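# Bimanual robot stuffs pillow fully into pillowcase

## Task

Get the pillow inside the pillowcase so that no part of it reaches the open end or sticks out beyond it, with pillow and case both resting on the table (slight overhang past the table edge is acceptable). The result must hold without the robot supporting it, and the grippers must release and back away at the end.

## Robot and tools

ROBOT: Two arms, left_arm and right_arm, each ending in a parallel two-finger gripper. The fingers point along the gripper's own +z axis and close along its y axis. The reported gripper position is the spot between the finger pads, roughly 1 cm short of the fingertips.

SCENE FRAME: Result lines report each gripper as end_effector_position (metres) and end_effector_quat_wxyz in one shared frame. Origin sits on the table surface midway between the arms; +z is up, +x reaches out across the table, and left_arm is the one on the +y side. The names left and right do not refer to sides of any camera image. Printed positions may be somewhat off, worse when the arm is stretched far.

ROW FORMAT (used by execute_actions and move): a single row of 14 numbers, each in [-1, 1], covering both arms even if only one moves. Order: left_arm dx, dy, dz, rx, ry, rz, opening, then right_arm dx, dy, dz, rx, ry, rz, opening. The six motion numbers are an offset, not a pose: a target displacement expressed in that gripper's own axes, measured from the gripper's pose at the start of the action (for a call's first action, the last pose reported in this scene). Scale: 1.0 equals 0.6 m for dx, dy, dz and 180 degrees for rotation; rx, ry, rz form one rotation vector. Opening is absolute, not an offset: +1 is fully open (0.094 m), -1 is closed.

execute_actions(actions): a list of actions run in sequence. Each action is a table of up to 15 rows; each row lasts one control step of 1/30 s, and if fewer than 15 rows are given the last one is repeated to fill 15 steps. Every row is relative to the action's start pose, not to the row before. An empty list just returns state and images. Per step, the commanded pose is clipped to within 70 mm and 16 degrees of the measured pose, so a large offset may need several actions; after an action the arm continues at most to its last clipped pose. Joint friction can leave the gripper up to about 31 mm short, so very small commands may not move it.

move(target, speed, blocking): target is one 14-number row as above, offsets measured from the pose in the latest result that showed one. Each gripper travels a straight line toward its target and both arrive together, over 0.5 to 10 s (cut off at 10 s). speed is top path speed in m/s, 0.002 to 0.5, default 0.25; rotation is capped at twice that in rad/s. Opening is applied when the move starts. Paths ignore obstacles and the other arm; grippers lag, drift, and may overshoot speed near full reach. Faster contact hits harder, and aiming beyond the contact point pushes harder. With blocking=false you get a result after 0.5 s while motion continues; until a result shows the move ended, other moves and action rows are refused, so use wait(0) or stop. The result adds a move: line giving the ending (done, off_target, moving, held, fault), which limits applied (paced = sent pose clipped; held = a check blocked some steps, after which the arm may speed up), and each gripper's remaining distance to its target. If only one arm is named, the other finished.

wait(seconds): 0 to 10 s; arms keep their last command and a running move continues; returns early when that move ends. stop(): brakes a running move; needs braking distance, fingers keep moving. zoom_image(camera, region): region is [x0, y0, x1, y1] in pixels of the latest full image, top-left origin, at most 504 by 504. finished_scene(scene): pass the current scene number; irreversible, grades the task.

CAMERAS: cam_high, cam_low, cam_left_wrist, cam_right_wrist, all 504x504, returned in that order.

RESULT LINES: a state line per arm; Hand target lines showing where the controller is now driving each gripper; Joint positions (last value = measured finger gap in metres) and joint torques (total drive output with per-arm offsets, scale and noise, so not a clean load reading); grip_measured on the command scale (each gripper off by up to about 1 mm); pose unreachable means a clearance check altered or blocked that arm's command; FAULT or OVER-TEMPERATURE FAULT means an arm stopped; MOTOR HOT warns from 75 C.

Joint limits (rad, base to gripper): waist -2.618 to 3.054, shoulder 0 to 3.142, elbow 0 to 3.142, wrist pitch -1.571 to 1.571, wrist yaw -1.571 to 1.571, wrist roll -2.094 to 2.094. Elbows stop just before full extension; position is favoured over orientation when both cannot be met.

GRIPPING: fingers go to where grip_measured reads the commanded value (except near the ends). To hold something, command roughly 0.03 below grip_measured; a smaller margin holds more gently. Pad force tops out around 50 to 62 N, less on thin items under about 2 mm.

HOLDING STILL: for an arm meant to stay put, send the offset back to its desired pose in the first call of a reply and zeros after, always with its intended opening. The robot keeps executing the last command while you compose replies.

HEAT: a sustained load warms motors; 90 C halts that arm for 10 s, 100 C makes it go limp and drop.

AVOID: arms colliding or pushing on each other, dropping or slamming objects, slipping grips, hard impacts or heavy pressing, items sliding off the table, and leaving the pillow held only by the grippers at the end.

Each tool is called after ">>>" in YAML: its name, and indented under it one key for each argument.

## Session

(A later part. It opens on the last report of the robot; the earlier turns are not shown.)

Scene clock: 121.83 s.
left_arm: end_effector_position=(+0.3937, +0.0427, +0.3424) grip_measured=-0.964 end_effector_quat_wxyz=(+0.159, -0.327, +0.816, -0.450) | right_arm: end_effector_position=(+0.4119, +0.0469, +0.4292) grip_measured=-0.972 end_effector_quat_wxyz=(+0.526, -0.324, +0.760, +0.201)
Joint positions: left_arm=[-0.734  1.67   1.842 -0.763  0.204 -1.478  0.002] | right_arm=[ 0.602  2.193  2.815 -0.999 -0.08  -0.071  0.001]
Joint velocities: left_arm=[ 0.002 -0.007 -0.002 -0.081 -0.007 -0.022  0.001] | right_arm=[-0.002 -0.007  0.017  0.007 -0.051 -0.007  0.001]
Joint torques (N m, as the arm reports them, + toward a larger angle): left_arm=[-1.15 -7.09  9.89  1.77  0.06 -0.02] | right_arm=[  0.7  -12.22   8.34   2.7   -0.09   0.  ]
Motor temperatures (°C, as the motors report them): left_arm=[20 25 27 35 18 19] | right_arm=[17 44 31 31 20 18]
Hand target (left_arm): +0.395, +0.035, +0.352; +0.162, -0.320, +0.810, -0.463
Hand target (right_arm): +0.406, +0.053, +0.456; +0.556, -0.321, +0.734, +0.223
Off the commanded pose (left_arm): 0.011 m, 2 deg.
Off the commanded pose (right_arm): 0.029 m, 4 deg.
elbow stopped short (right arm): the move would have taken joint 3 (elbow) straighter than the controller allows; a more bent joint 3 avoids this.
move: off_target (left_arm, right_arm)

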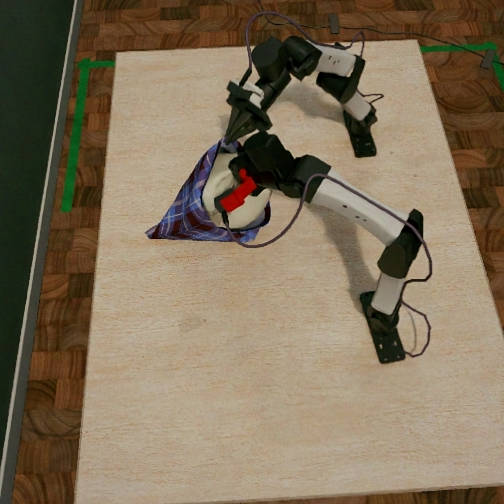

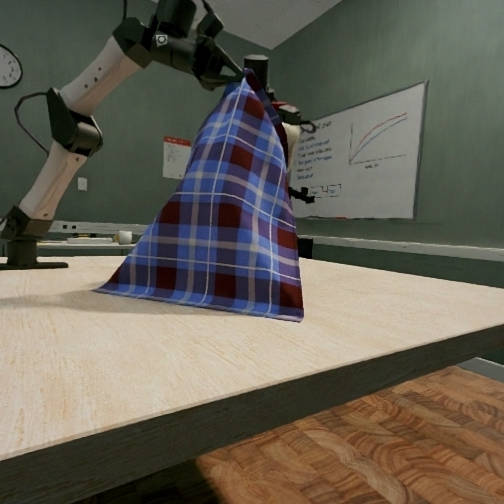

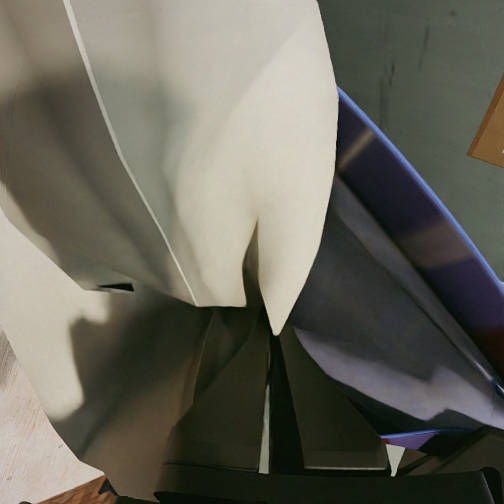

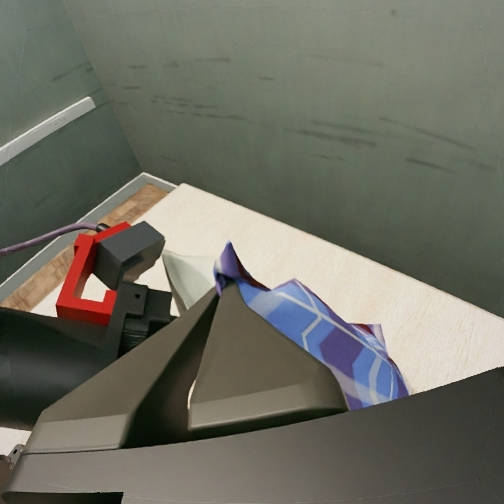

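Pillow now near vertical; push it down.

>>> move:
  target: [-0.02,0.11,0.15,0,0,0,-1,-0.04,0,-0.02,0,0,0,-1]
  speed: 0.06

>>> zoom_image:
  camera: "cam_high"
  region: [110,80,330,300]

Scene clock: 130.40 s.
left_arm: end_effector_position=(+0.4249, +0.0210, +0.2514) grip_measured=-0.964 end_effector_quat_wxyz=(+0.164, -0.323, +0.812, -0.458) | right_arm: end_effector_position=(+0.4110, +0.0422, +0.4009) grip_measured=-0.972 end_effector_quat_wxyz=(+0.487, -0.329, +0.789, +0.181)
Joint positions: left_arm=[-0.734  1.724  1.512 -0.357  0.204 -1.478  0.002] | right_arm=[ 0.602  2.21   2.815 -1.085 -0.063 -0.071  0.001]
Joint velocities: left_arm=[-0.002 -0.022 -0.007 -0.007 -0.051  0.037 -0.   ] | right_arm=[-0.002 -0.002 -0.002 -0.066 -0.037  0.081  0.   ]
Joint torques (N m, as the arm reports them, + toward a larger angle): left_arm=[-0.07 -7.79  6.84  1.71  0.06  0.07] | right_arm=[  0.15 -15.73   8.49   2.98  -0.1   -0.08]
Motor temperatures (°C, as the motors report them): left_arm=[20 25 28 35 18 19] | right_arm=[17 44 31 33 20 18]
Hand target (left_arm): +0.426, +0.020, +0.237; +0.159, -0.327, +0.816, -0.450
Hand target (right_arm): +0.404, +0.041, +0.453; +0.547, -0.318, +0.746, +0.207
Off the commanded pose (left_arm): 0.014 m, 1 deg.
Off the commanded pose (right_arm): 0.055 m, 6 deg.
elbow stopped short (right arm): the move would have taken joint 3 (elbow) straighter than the controller allows; a more bent joint 3 avoids this.
move: off_target (left_arm, right_arm)

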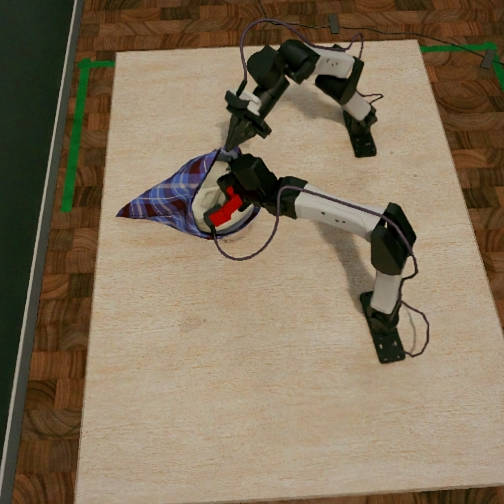

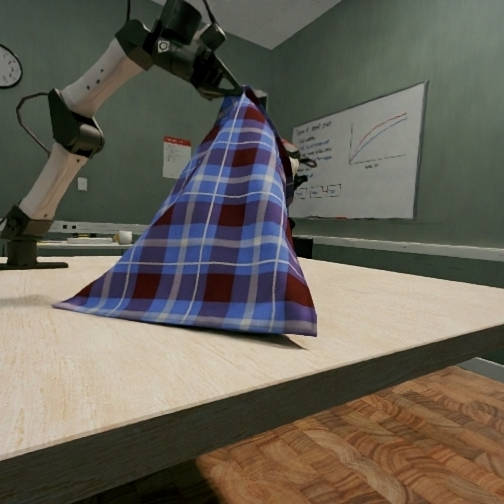

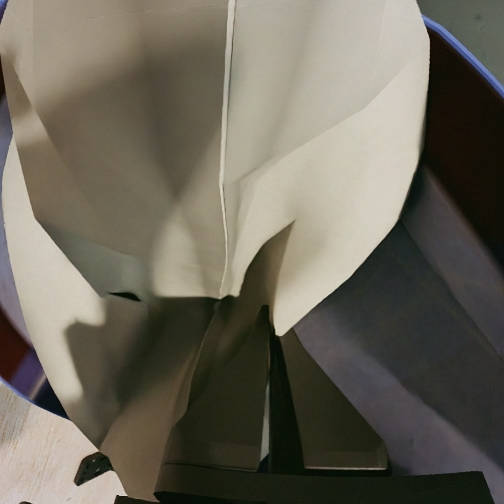

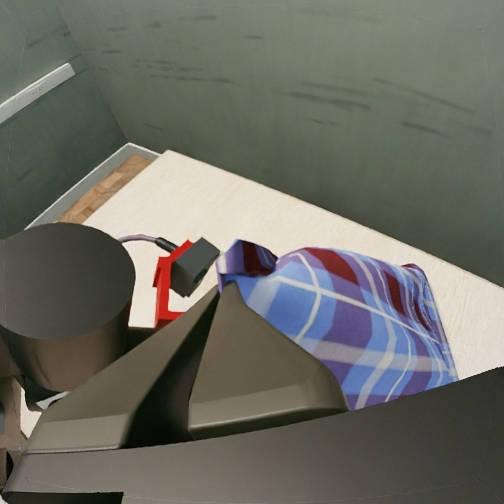

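Region (110, 80, 330, 300) of cam_high's 504x504 image, scaled by 2.291, with more detail than that image has.

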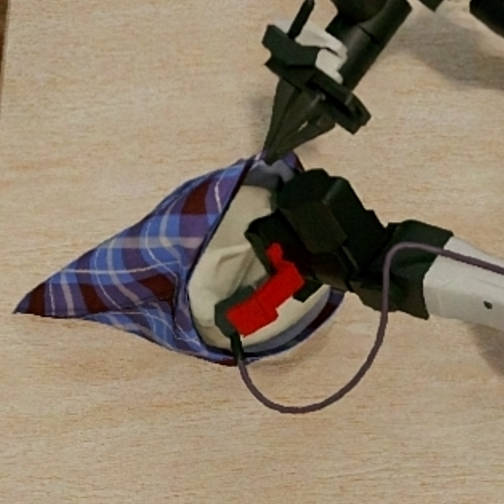

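>>> move:
  target: [0,0.1,0.16,0.06,0,0,-1,0.04,0,-0.02,0,0,0,-1]
  speed: 0.06

>>> zoom_image:
  camera: "cam_high"
  region: [110,80,330,300]

Scene clock: 139.53 s.
left_arm: end_effector_position=(+0.4579, -0.0175, +0.1682) grip_measured=-0.964 end_effector_quat_wxyz=(+0.201, -0.295, +0.758, -0.545) | right_arm: end_effector_position=(+0.3965, +0.0233, +0.3419) grip_measured=-0.972 end_effector_quat_wxyz=(+0.433, -0.334, +0.822, +0.158)
Joint positions: left_arm=[-0.756  1.927  1.225  0.364  0.204 -1.517  0.002] | right_arm=[ 0.597  1.957  2.236 -0.892 -0.048 -0.071  0.001]
Joint velocities: left_arm=[ 0.012 -0.002  0.002 -0.022  0.022  0.007  0.   ] | right_arm=[ 0.017  0.002 -0.007 -0.007 -0.007  0.037 -0.   ]
Joint torques (N m, as the arm reports them, + toward a larger angle): left_arm=[-0.53 -8.95  6.5   1.7  -0.05 -0.04] | right_arm=[ -0.02 -16.24   6.8    2.84  -0.14  -0.15]
Motor temperatures (°C, as the motors report them): left_arm=[20 26 27 35 18 19] | right_arm=[17 46 31 34 20 18]
Hand target (left_arm): +0.455, -0.017, +0.150; +0.194, -0.306, +0.765, -0.532
Hand target (right_arm): +0.393, +0.024, +0.384; +0.485, -0.329, +0.790, +0.180
Off the commanded pose (left_arm): 0.018 m, 2 deg.
Off the commanded pose (right_arm): 0.043 m, 8 deg.
move: off_target (left_arm, right_arm)

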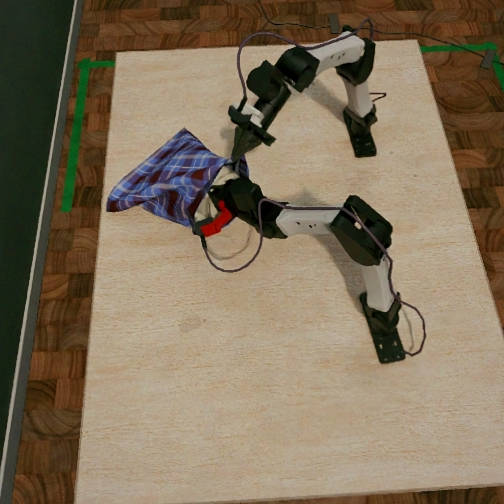

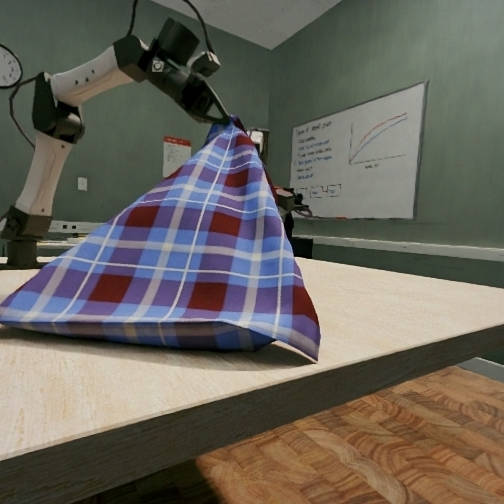

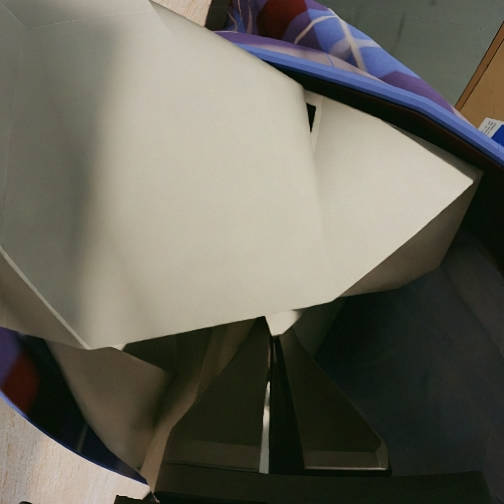

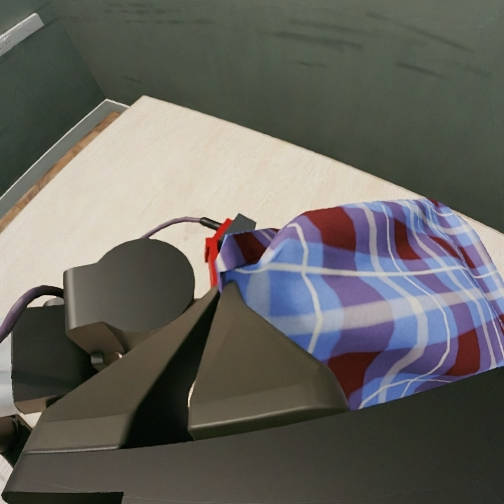

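Region (110, 80, 330, 300) of cam_high's 504x504 image, scaled by 2.291, with more detail than that image has.

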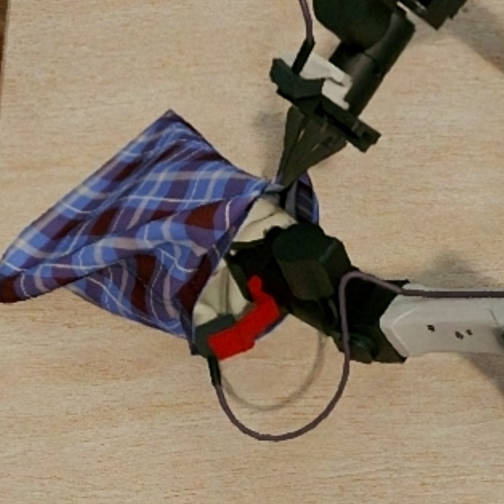

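>>> move:
  target: [0,-0.14,-0.03,0.07,0,0,-1,-0.07,0,-0.04,0,-0.04,0,-1]
  speed: 0.06

>>> zoom_image:
  camera: "cam_high"
  region: [110,80,330,300]

Scene clock: 147.70 s.
left_arm: end_effector_position=(+0.4620, -0.0226, +0.2229) grip_measured=-0.964 end_effector_quat_wxyz=(+0.218, -0.281, +0.718, -0.599) | right_arm: end_effector_position=(+0.3951, +0.0197, +0.3577) grip_measured=-0.972 end_effector_quat_wxyz=(+0.445, -0.329, +0.818, +0.156)
Joint positions: left_arm=[-0.756  1.886  1.26   0.431  0.214 -1.554  0.002] | right_arm=[ 0.597  1.957  2.287 -0.92  -0.037 -0.071  0.001]
Joint velocities: left_arm=[ 0.027 -0.022 -0.017  0.007  0.051  0.037 -0.001] | right_arm=[ 0.002 -0.007  0.007  0.037 -0.037 -0.007 -0.001]
Joint torques (N m, as the arm reports them, + toward a larger angle): left_arm=[ -0.05 -11.57  10.49   2.06  -0.01   0.  ] | right_arm=[  0.08 -11.9    9.62   2.64  -0.11  -0.01]
Motor temperatures (°C, as the motors report them): left_arm=[20 27 27 35 18 19] | right_arm=[17 47 31 35 20 18]
Hand target (left_arm): +0.465, -0.024, +0.253; +0.233, -0.271, +0.695, -0.625
Hand target (right_arm): +0.397, +0.025, +0.390; +0.484, -0.323, +0.794, +0.178
Off the commanded pose (left_arm): 0.031 m, 5 deg.
Off the commanded pose (right_arm): 0.033 m, 6 deg.
move: off_target (left_arm, right_arm)

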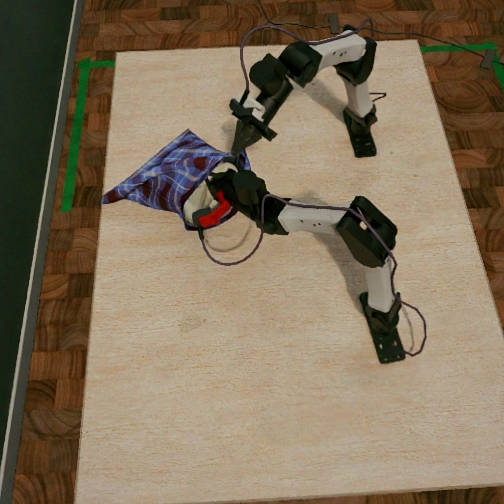

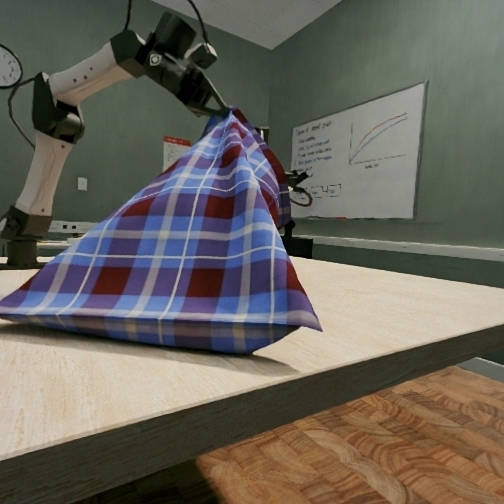

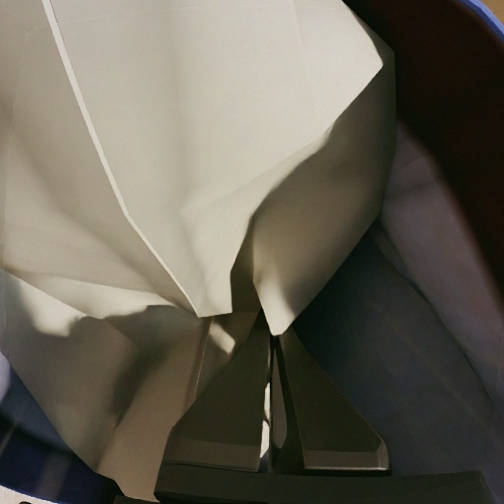

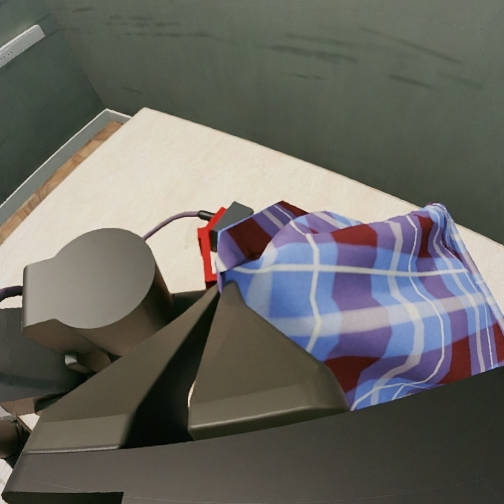

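Region (110, 80, 330, 300) of cam_high's 504x504 image, scaled by 2.291, with more detail than that image has.

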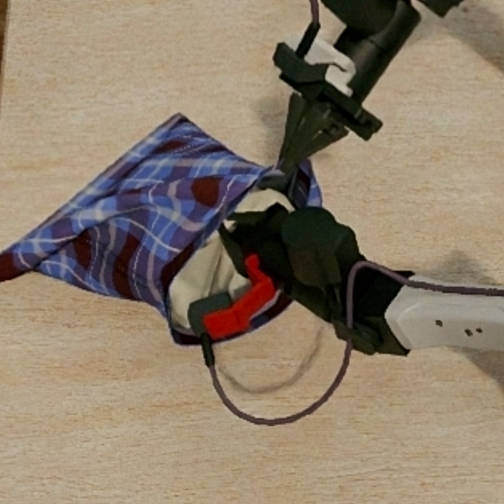

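>>> move:
  target: [0,0,0,0,0,0,-0.3,-0.03,0,-0.02,0,0,0,-1]

>>> move:
  target: [0,0.05,-0.3,-0.12,0,0,0,-0.03,0,-0.02,0,0,0,-1]
  speed: 0.15

>>> zoom_image:
  camera: "cam_high"
  region: [110,80,330,300]

Scene clock: 161.43 s.
left_arm: end_effector_position=(+0.4613, -0.0228, +0.2213) grip_measured=-0.302 end_effector_quat_wxyz=(+0.215, -0.282, +0.720, -0.597) | right_arm: end_effector_position=(+0.3928, +0.0153, +0.3585) grip_measured=-0.972 end_effector_quat_wxyz=(+0.418, -0.332, +0.833, +0.142)
Joint positions: left_arm=[-0.756  1.886  1.26   0.425  0.217 -1.555  0.033] | right_arm=[ 0.597  2.053  2.505 -1.108 -0.025 -0.071  0.001]
Joint velocities: left_arm=[-0.007 -0.012  0.007 -0.007 -0.022  0.066 -0.   ] | right_arm=[ 0.022  0.002 -0.002 -0.066 -0.066  0.051 -0.001]
Joint torques (N m, as the arm reports them, + toward a larger angle): left_arm=[ -0.1  -10.27   8.31   1.82   0.03   0.08] | right_arm=[  0.27 -11.66   8.94   2.33  -0.05  -0.11]
Motor temperatures (°C, as the motors report them): left_arm=[20 29 28 37 18 19] | right_arm=[17 46 32 35 20 18]
Hand target (left_arm): +0.462, -0.023, +0.223; +0.218, -0.281, +0.718, -0.599
Hand target (right_arm): +0.394, +0.019, +0.380; +0.446, -0.329, +0.818, +0.156
Off the commanded pose (left_arm): 0.002 m, 0 deg.
Off the commanded pose (right_arm): 0.021 m, 4 deg.
move: off_target (right_arm)

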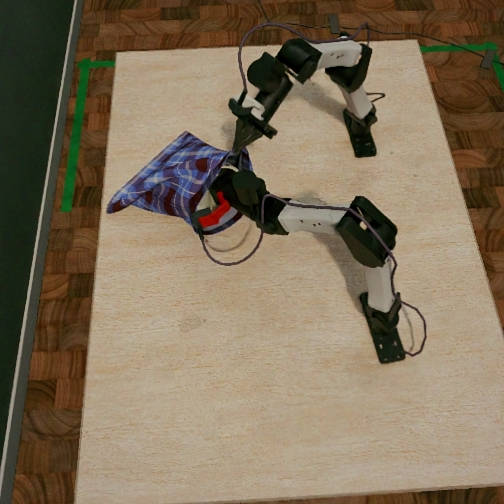

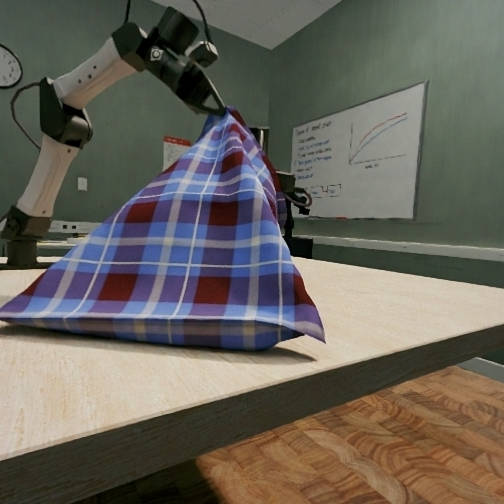

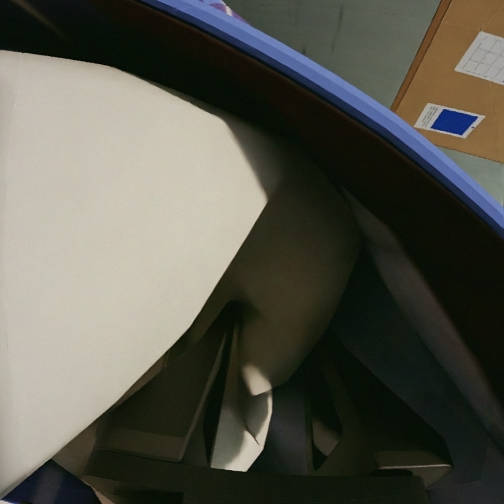

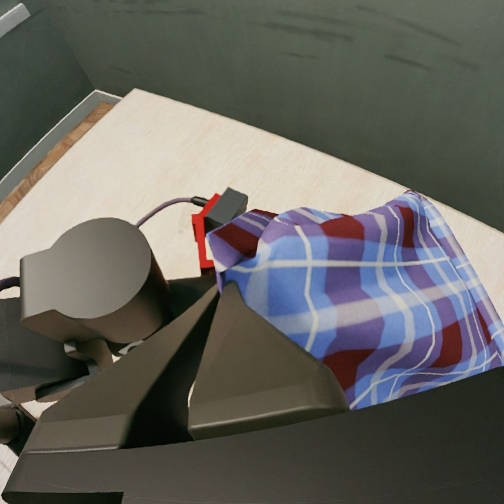

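Scene clock: 163.33 s.
left_arm: end_effector_position=(+0.3433, +0.1094, +0.2316) grip_measured=-0.002 end_effector_quat_wxyz=(+0.159, -0.319, +0.816, -0.455) | right_arm: end_effector_position=(+0.3907, +0.0130, +0.3597) grip_measured=-0.972 end_effector_quat_wxyz=(+0.400, -0.335, +0.842, +0.135)
Joint positions: left_arm=[-0.628  1.289  1.042 -0.348  0.302 -1.409  0.047] | right_arm=[ 0.597  2.2    2.818 -1.317 -0.022 -0.071  0.001]
Joint velocities: left_arm=[-0.007 -0.007  0.002 -0.022 -0.007 -0.007  0.   ] | right_arm=[ 0.012  0.002 -0.017 -0.095 -0.051 -0.037  0.001]
Joint torques (N m, as the arm reports them, + toward a larger angle): left_arm=[ 0.64 -5.88  7.38  1.58  0.16  0.15] | right_arm=[  0.25 -12.39   8.1    2.28   0.01  -0.08]
Motor temperatures (°C, as the motors report them): left_arm=[20 29 28 37 18 19] | right_arm=[17 46 32 35 20 18]
Hand target (left_arm): +0.341, +0.113, +0.229; +0.158, -0.318, +0.818, -0.452
Hand target (right_arm): +0.392, +0.016, +0.380; +0.430, -0.330, +0.828, +0.146
Off the commanded pose (left_arm): 0.007 m, 1 deg.
Off the commanded pose (right_arm): 0.021 m, 2 deg.
elbow stopped short (right arm): the move would have taken joint 3 (elbow) straighter than the controller allows; a more bent joint 3 avoids this.
move: off_target (right_arm)

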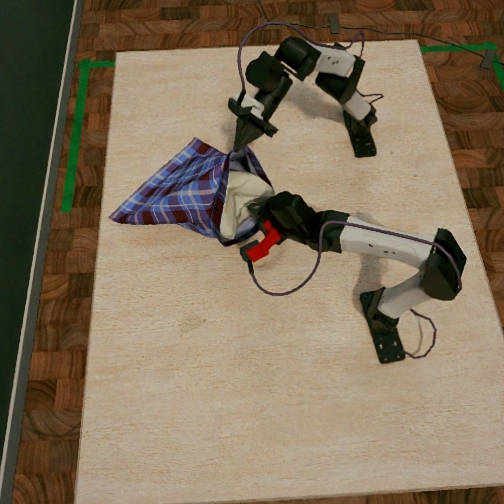

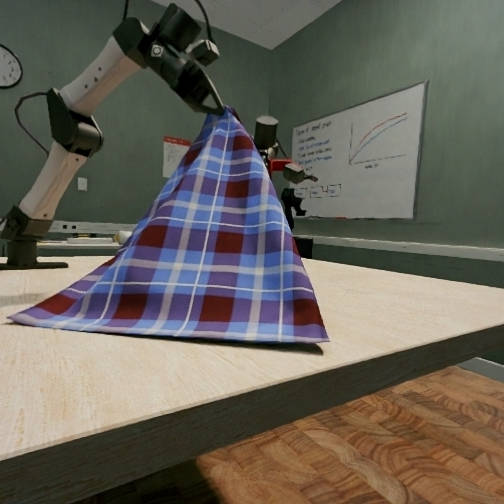

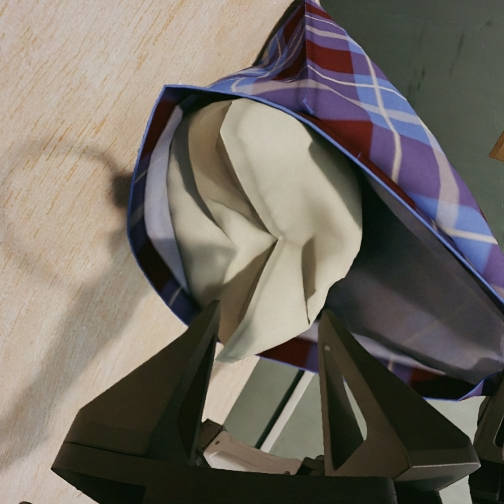

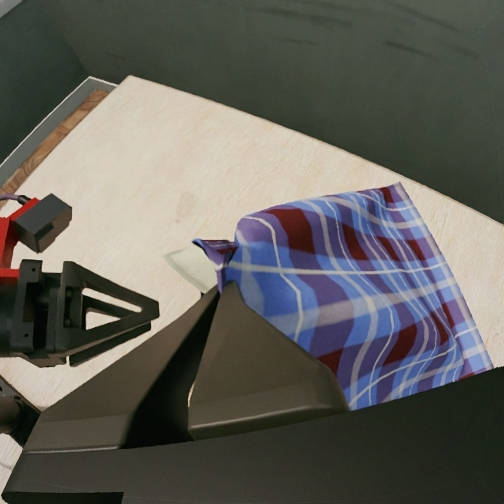

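Region (110, 80, 330, 300) of cam_high's 504x504 image, scaled by 2.291, with more detail than that image has.

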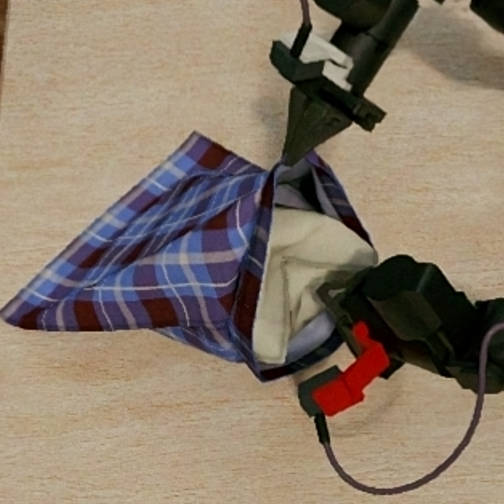

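>>> move:
  target: [0,0.17,0.04,0,0,0,0,-0.02,0,-0.03,0,-0.05,0,-1]
  speed: 0.15

>>> move:
  target: [0,0,0.1,0,0,0,0,-0.02,0,-0.02,0,-0.02,0,-1]
  speed: 0.1

Scene clock: 171.17 s.
left_arm: end_effector_position=(+0.3161, +0.1322, +0.1286) grip_measured=-0.002 end_effector_quat_wxyz=(+0.151, -0.325, +0.820, -0.447) | right_arm: end_effector_position=(+0.3845, +0.0086, +0.3499) grip_measured=-0.972 end_effector_quat_wxyz=(+0.424, -0.331, +0.830, +0.144)
Joint positions: left_arm=[-0.597  1.241  0.612  0.002  0.327 -1.394  0.047] | right_arm=[ 0.597  1.924  2.253 -0.97  -0.025 -0.071  0.001]
Joint velocities: left_arm=[ 0.002 -0.007 -0.012 -0.022 -0.037 -0.081  0.001] | right_arm=[-0.007 -0.002 -0.007  0.007 -0.066  0.007 -0.   ]
Joint torques (N m, as the arm reports them, + toward a larger angle): left_arm=[ 0.67 -5.24  7.26  1.73  0.16  0.15] | right_arm=[ -0.19 -14.71   6.04   2.72  -0.1   -0.07]
Motor temperatures (°C, as the motors report them): left_arm=[20 29 28 36 18 19] | right_arm=[17 46 32 35 20 18]
Hand target (left_arm): +0.317, +0.134, +0.133; +0.159, -0.319, +0.816, -0.455
Hand target (right_arm): +0.384, +0.008, +0.379; +0.464, -0.322, +0.809, +0.161
Off the commanded pose (left_arm): 0.005 m, 2 deg.
Off the commanded pose (right_arm): 0.031 m, 6 deg.
move: off_target (right_arm)

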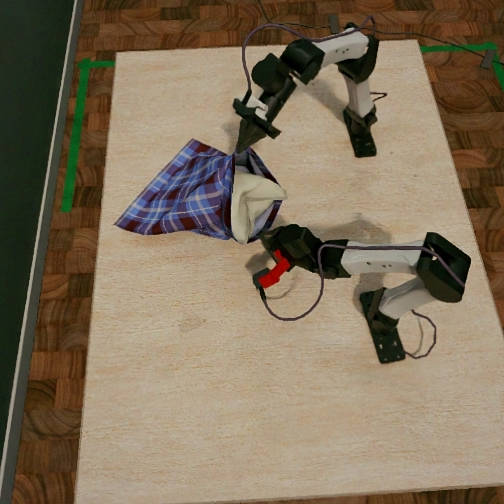

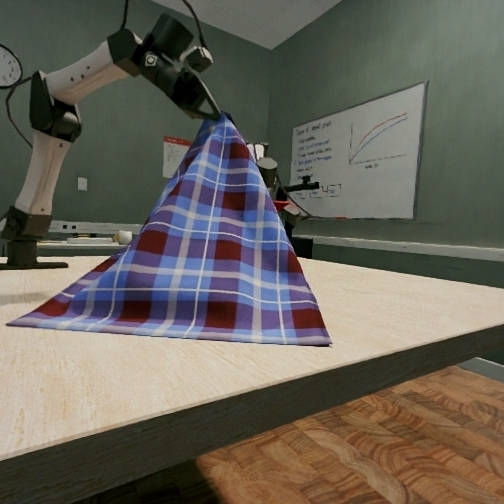

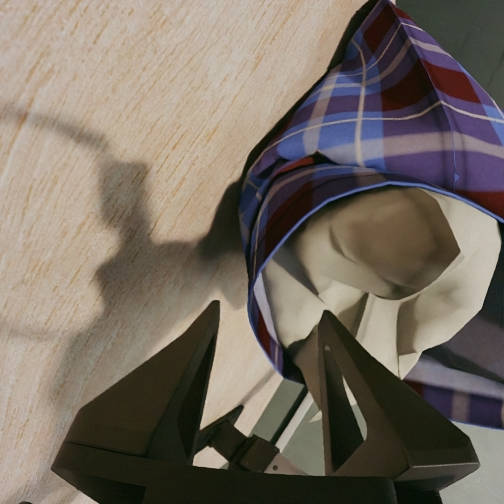

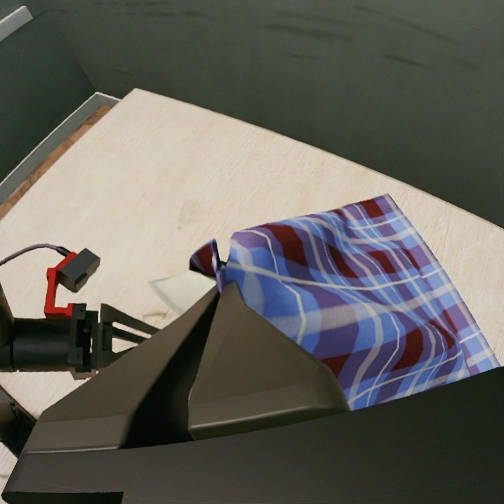

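Scene clock: 172.37 s.
left_arm: end_effector_position=(+0.3405, +0.1013, +0.0858) grip_measured=-0.002 end_effector_quat_wxyz=(+0.141, -0.329, +0.826, -0.435) | right_arm: end_effector_position=(+0.3817, +0.0064, +0.3411) grip_measured=-0.972 end_effector_quat_wxyz=(+0.414, -0.333, +0.835, +0.141)
Joint positions: left_arm=[-0.658  1.507  0.649  0.207  0.28  -1.429  0.047] | right_arm=[ 0.597  1.91   2.212 -0.967 -0.025 -0.071  0.001]
Joint velocities: left_arm=[-0.002  0.007 -0.007  0.022  0.007 -0.007  0.001] | right_arm=[-0.002 -0.007 -0.022 -0.007  0.022 -0.022 -0.001]
Joint torques (N m, as the arm reports them, + toward a larger angle): left_arm=[-0.85 -5.09  9.23  1.74  0.01 -0.02] | right_arm=[ -0.04 -14.34   6.18   2.59  -0.02  -0.08]
Motor temperatures (°C, as the motors report them): left_arm=[20 28 28 36 18 19] | right_arm=[17 46 32 35 20 18]
Hand target (left_arm): +0.348, +0.095, +0.095; +0.151, -0.325, +0.820, -0.446
Hand target (right_arm): +0.381, +0.006, +0.366; +0.449, -0.326, +0.817, +0.154
Off the commanded pose (left_arm): 0.014 m, 2 deg.
Off the commanded pose (right_arm): 0.026 m, 5 deg.
move: off_target (left_arm, right_arm)

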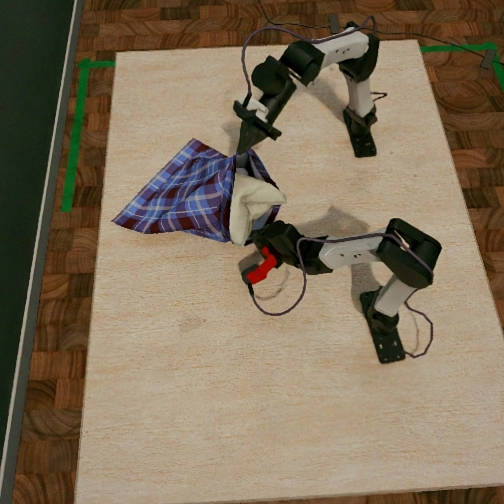

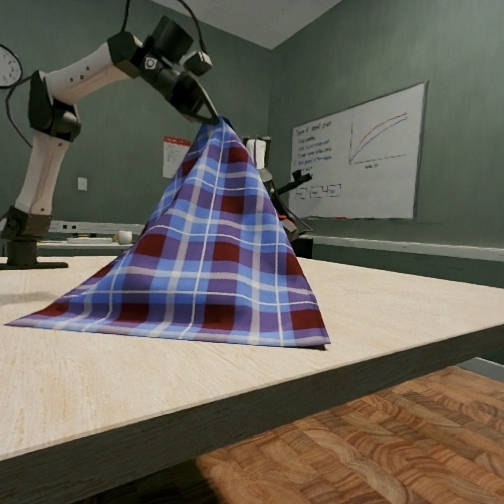

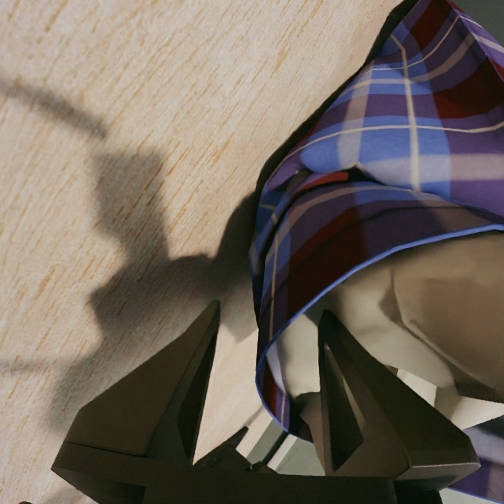

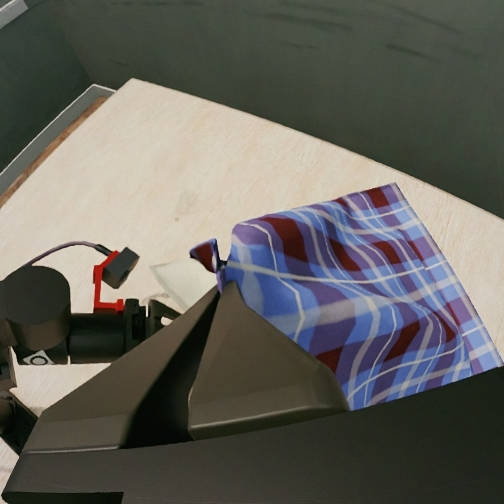

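>>> move:
  target: [0.09,0,0,0,0,0,0,-0.03,0,-0.02,0,-0.03,0,-1]
  speed: 0.1

>>> move:
  target: [0,-0.02,0.07,0,0,0,0,-0.03,0,-0.02,0,-0.03,0,-1]
  speed: 0.1

Scene clock: 178.73 s.
left_arm: end_effector_position=(+0.3026, +0.0640, +0.0863) grip_measured=-0.002 end_effector_quat_wxyz=(+0.138, -0.328, +0.830, -0.430) | right_arm: end_effector_position=(+0.3815, +0.0062, +0.3368) grip_measured=-0.972 end_effector_quat_wxyz=(+0.417, -0.332, +0.834, +0.142)
Joint positions: left_arm=[-0.855  1.471  0.624  0.208  0.126 -1.544  0.047] | right_arm=[ 0.597  1.888  2.156 -0.927 -0.025 -0.071  0.001]
Joint velocities: left_arm=[-0.002 -0.002 -0.017 -0.037 -0.095 -0.037 -0.   ] | right_arm=[-0.007  0.007  0.002 -0.022 -0.022  0.051 -0.   ]
Joint torques (N m, as the arm reports them, + toward a larger angle): left_arm=[-0.69 -7.    6.16  1.64 -0.04 -0.02] | right_arm=[ -0.02 -14.     6.38   2.64  -0.03  -0.08]
Motor temperatures (°C, as the motors report them): left_arm=[20 28 28 36 18 19] | right_arm=[17 47 31 36 20 18]
Hand target (left_arm): +0.300, +0.065, +0.088; +0.141, -0.329, +0.827, -0.434
Hand target (right_arm): +0.382, +0.007, +0.362; +0.452, -0.325, +0.815, +0.156
Off the commanded pose (left_arm): 0.004 m, 1 deg.
Off the commanded pose (right_arm): 0.026 m, 5 deg.
move: off_target (right_arm)

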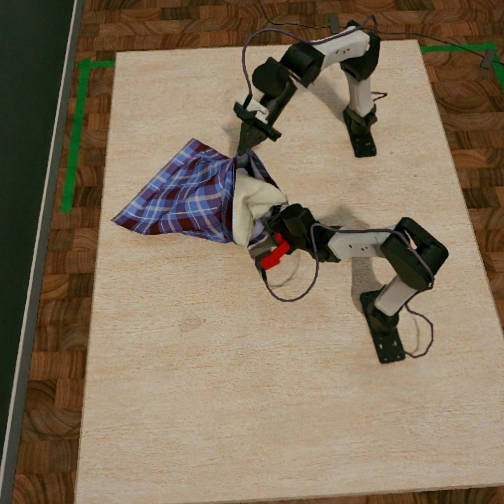

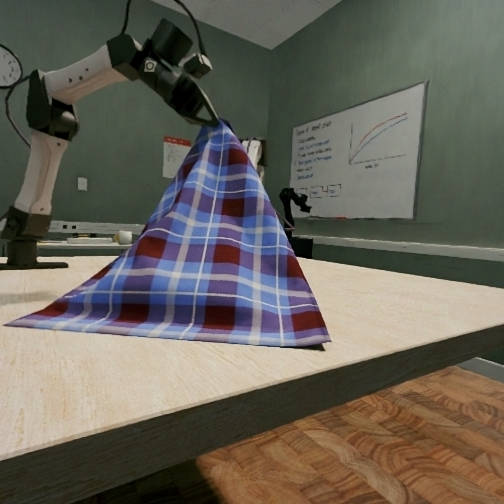

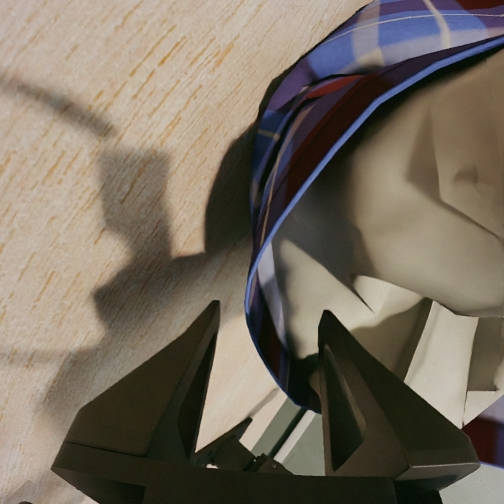

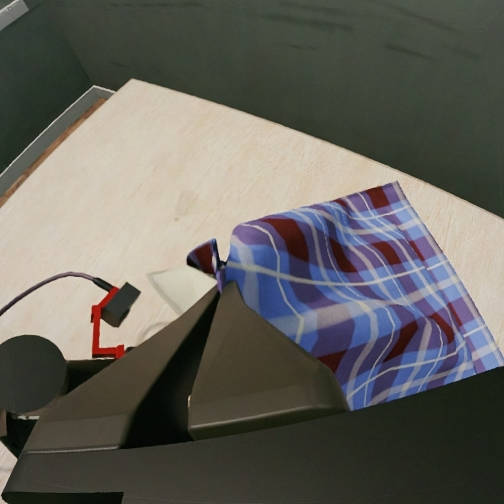

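Scene clock: 179.67 s.
left_arm: end_effector_position=(+0.3230, +0.0410, +0.0624) grip_measured=-0.002 end_effector_quat_wxyz=(+0.130, -0.330, +0.837, -0.417) | right_arm: end_effector_position=(+0.3812, +0.0060, +0.3331) grip_measured=-0.972 end_effector_quat_wxyz=(+0.421, -0.332, +0.832, +0.143)
Joint positions: left_arm=[-0.865  1.658  0.721  0.264  0.121 -1.548  0.047] | right_arm=[ 0.597  1.867  2.105 -0.888 -0.025 -0.071  0.001]
Joint velocities: left_arm=[-0.002 -0.012 -0.002 -0.022 -0.007  0.007 -0.   ] | right_arm=[ 0.012  0.002  0.002 -0.007  0.051 -0.007  0.   ]
Joint torques (N m, as the arm reports them, + toward a larger angle): left_arm=[-0.82 -6.34  8.83  1.68 -0.03 -0.02] | right_arm=[ -0.04 -13.84   6.37   2.6   -0.04  -0.05]
Motor temperatures (°C, as the motors report them): left_arm=[20 28 28 36 18 19] | right_arm=[17 47 31 36 20 18]
Hand target (left_arm): +0.329, +0.033, +0.071; +0.137, -0.327, +0.830, -0.430
Hand target (right_arm): +0.381, +0.007, +0.358; +0.455, -0.325, +0.814, +0.157
Off the commanded pose (left_arm): 0.013 m, 2 deg.
Off the commanded pose (right_arm): 0.025 m, 5 deg.
move: off_target (left_arm, right_arm)

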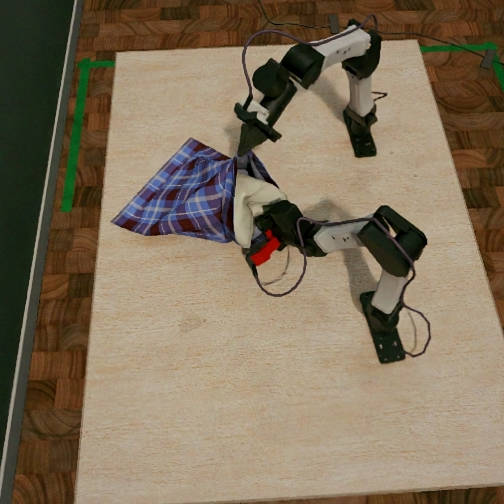

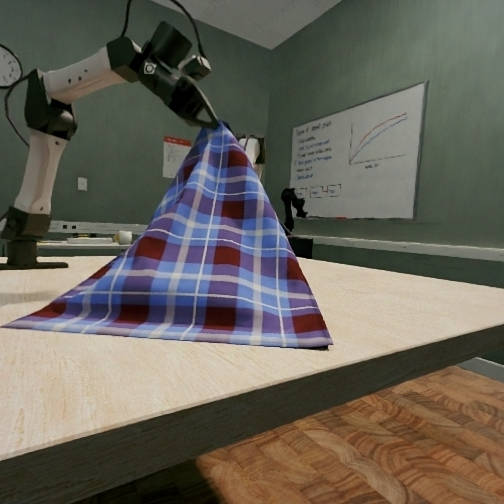

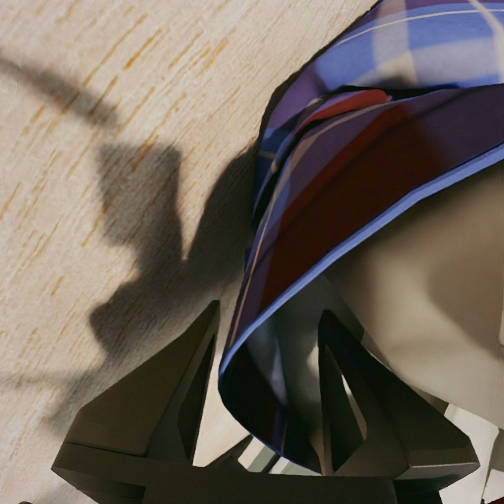

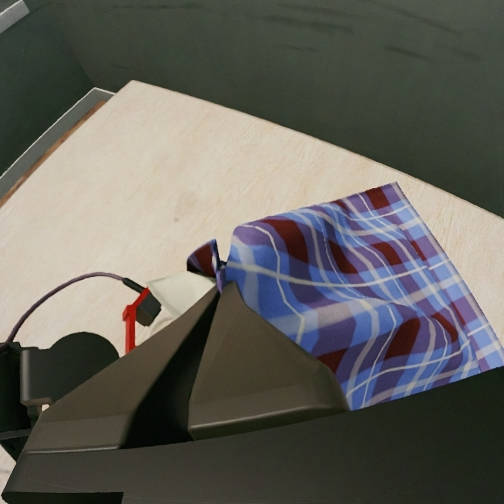

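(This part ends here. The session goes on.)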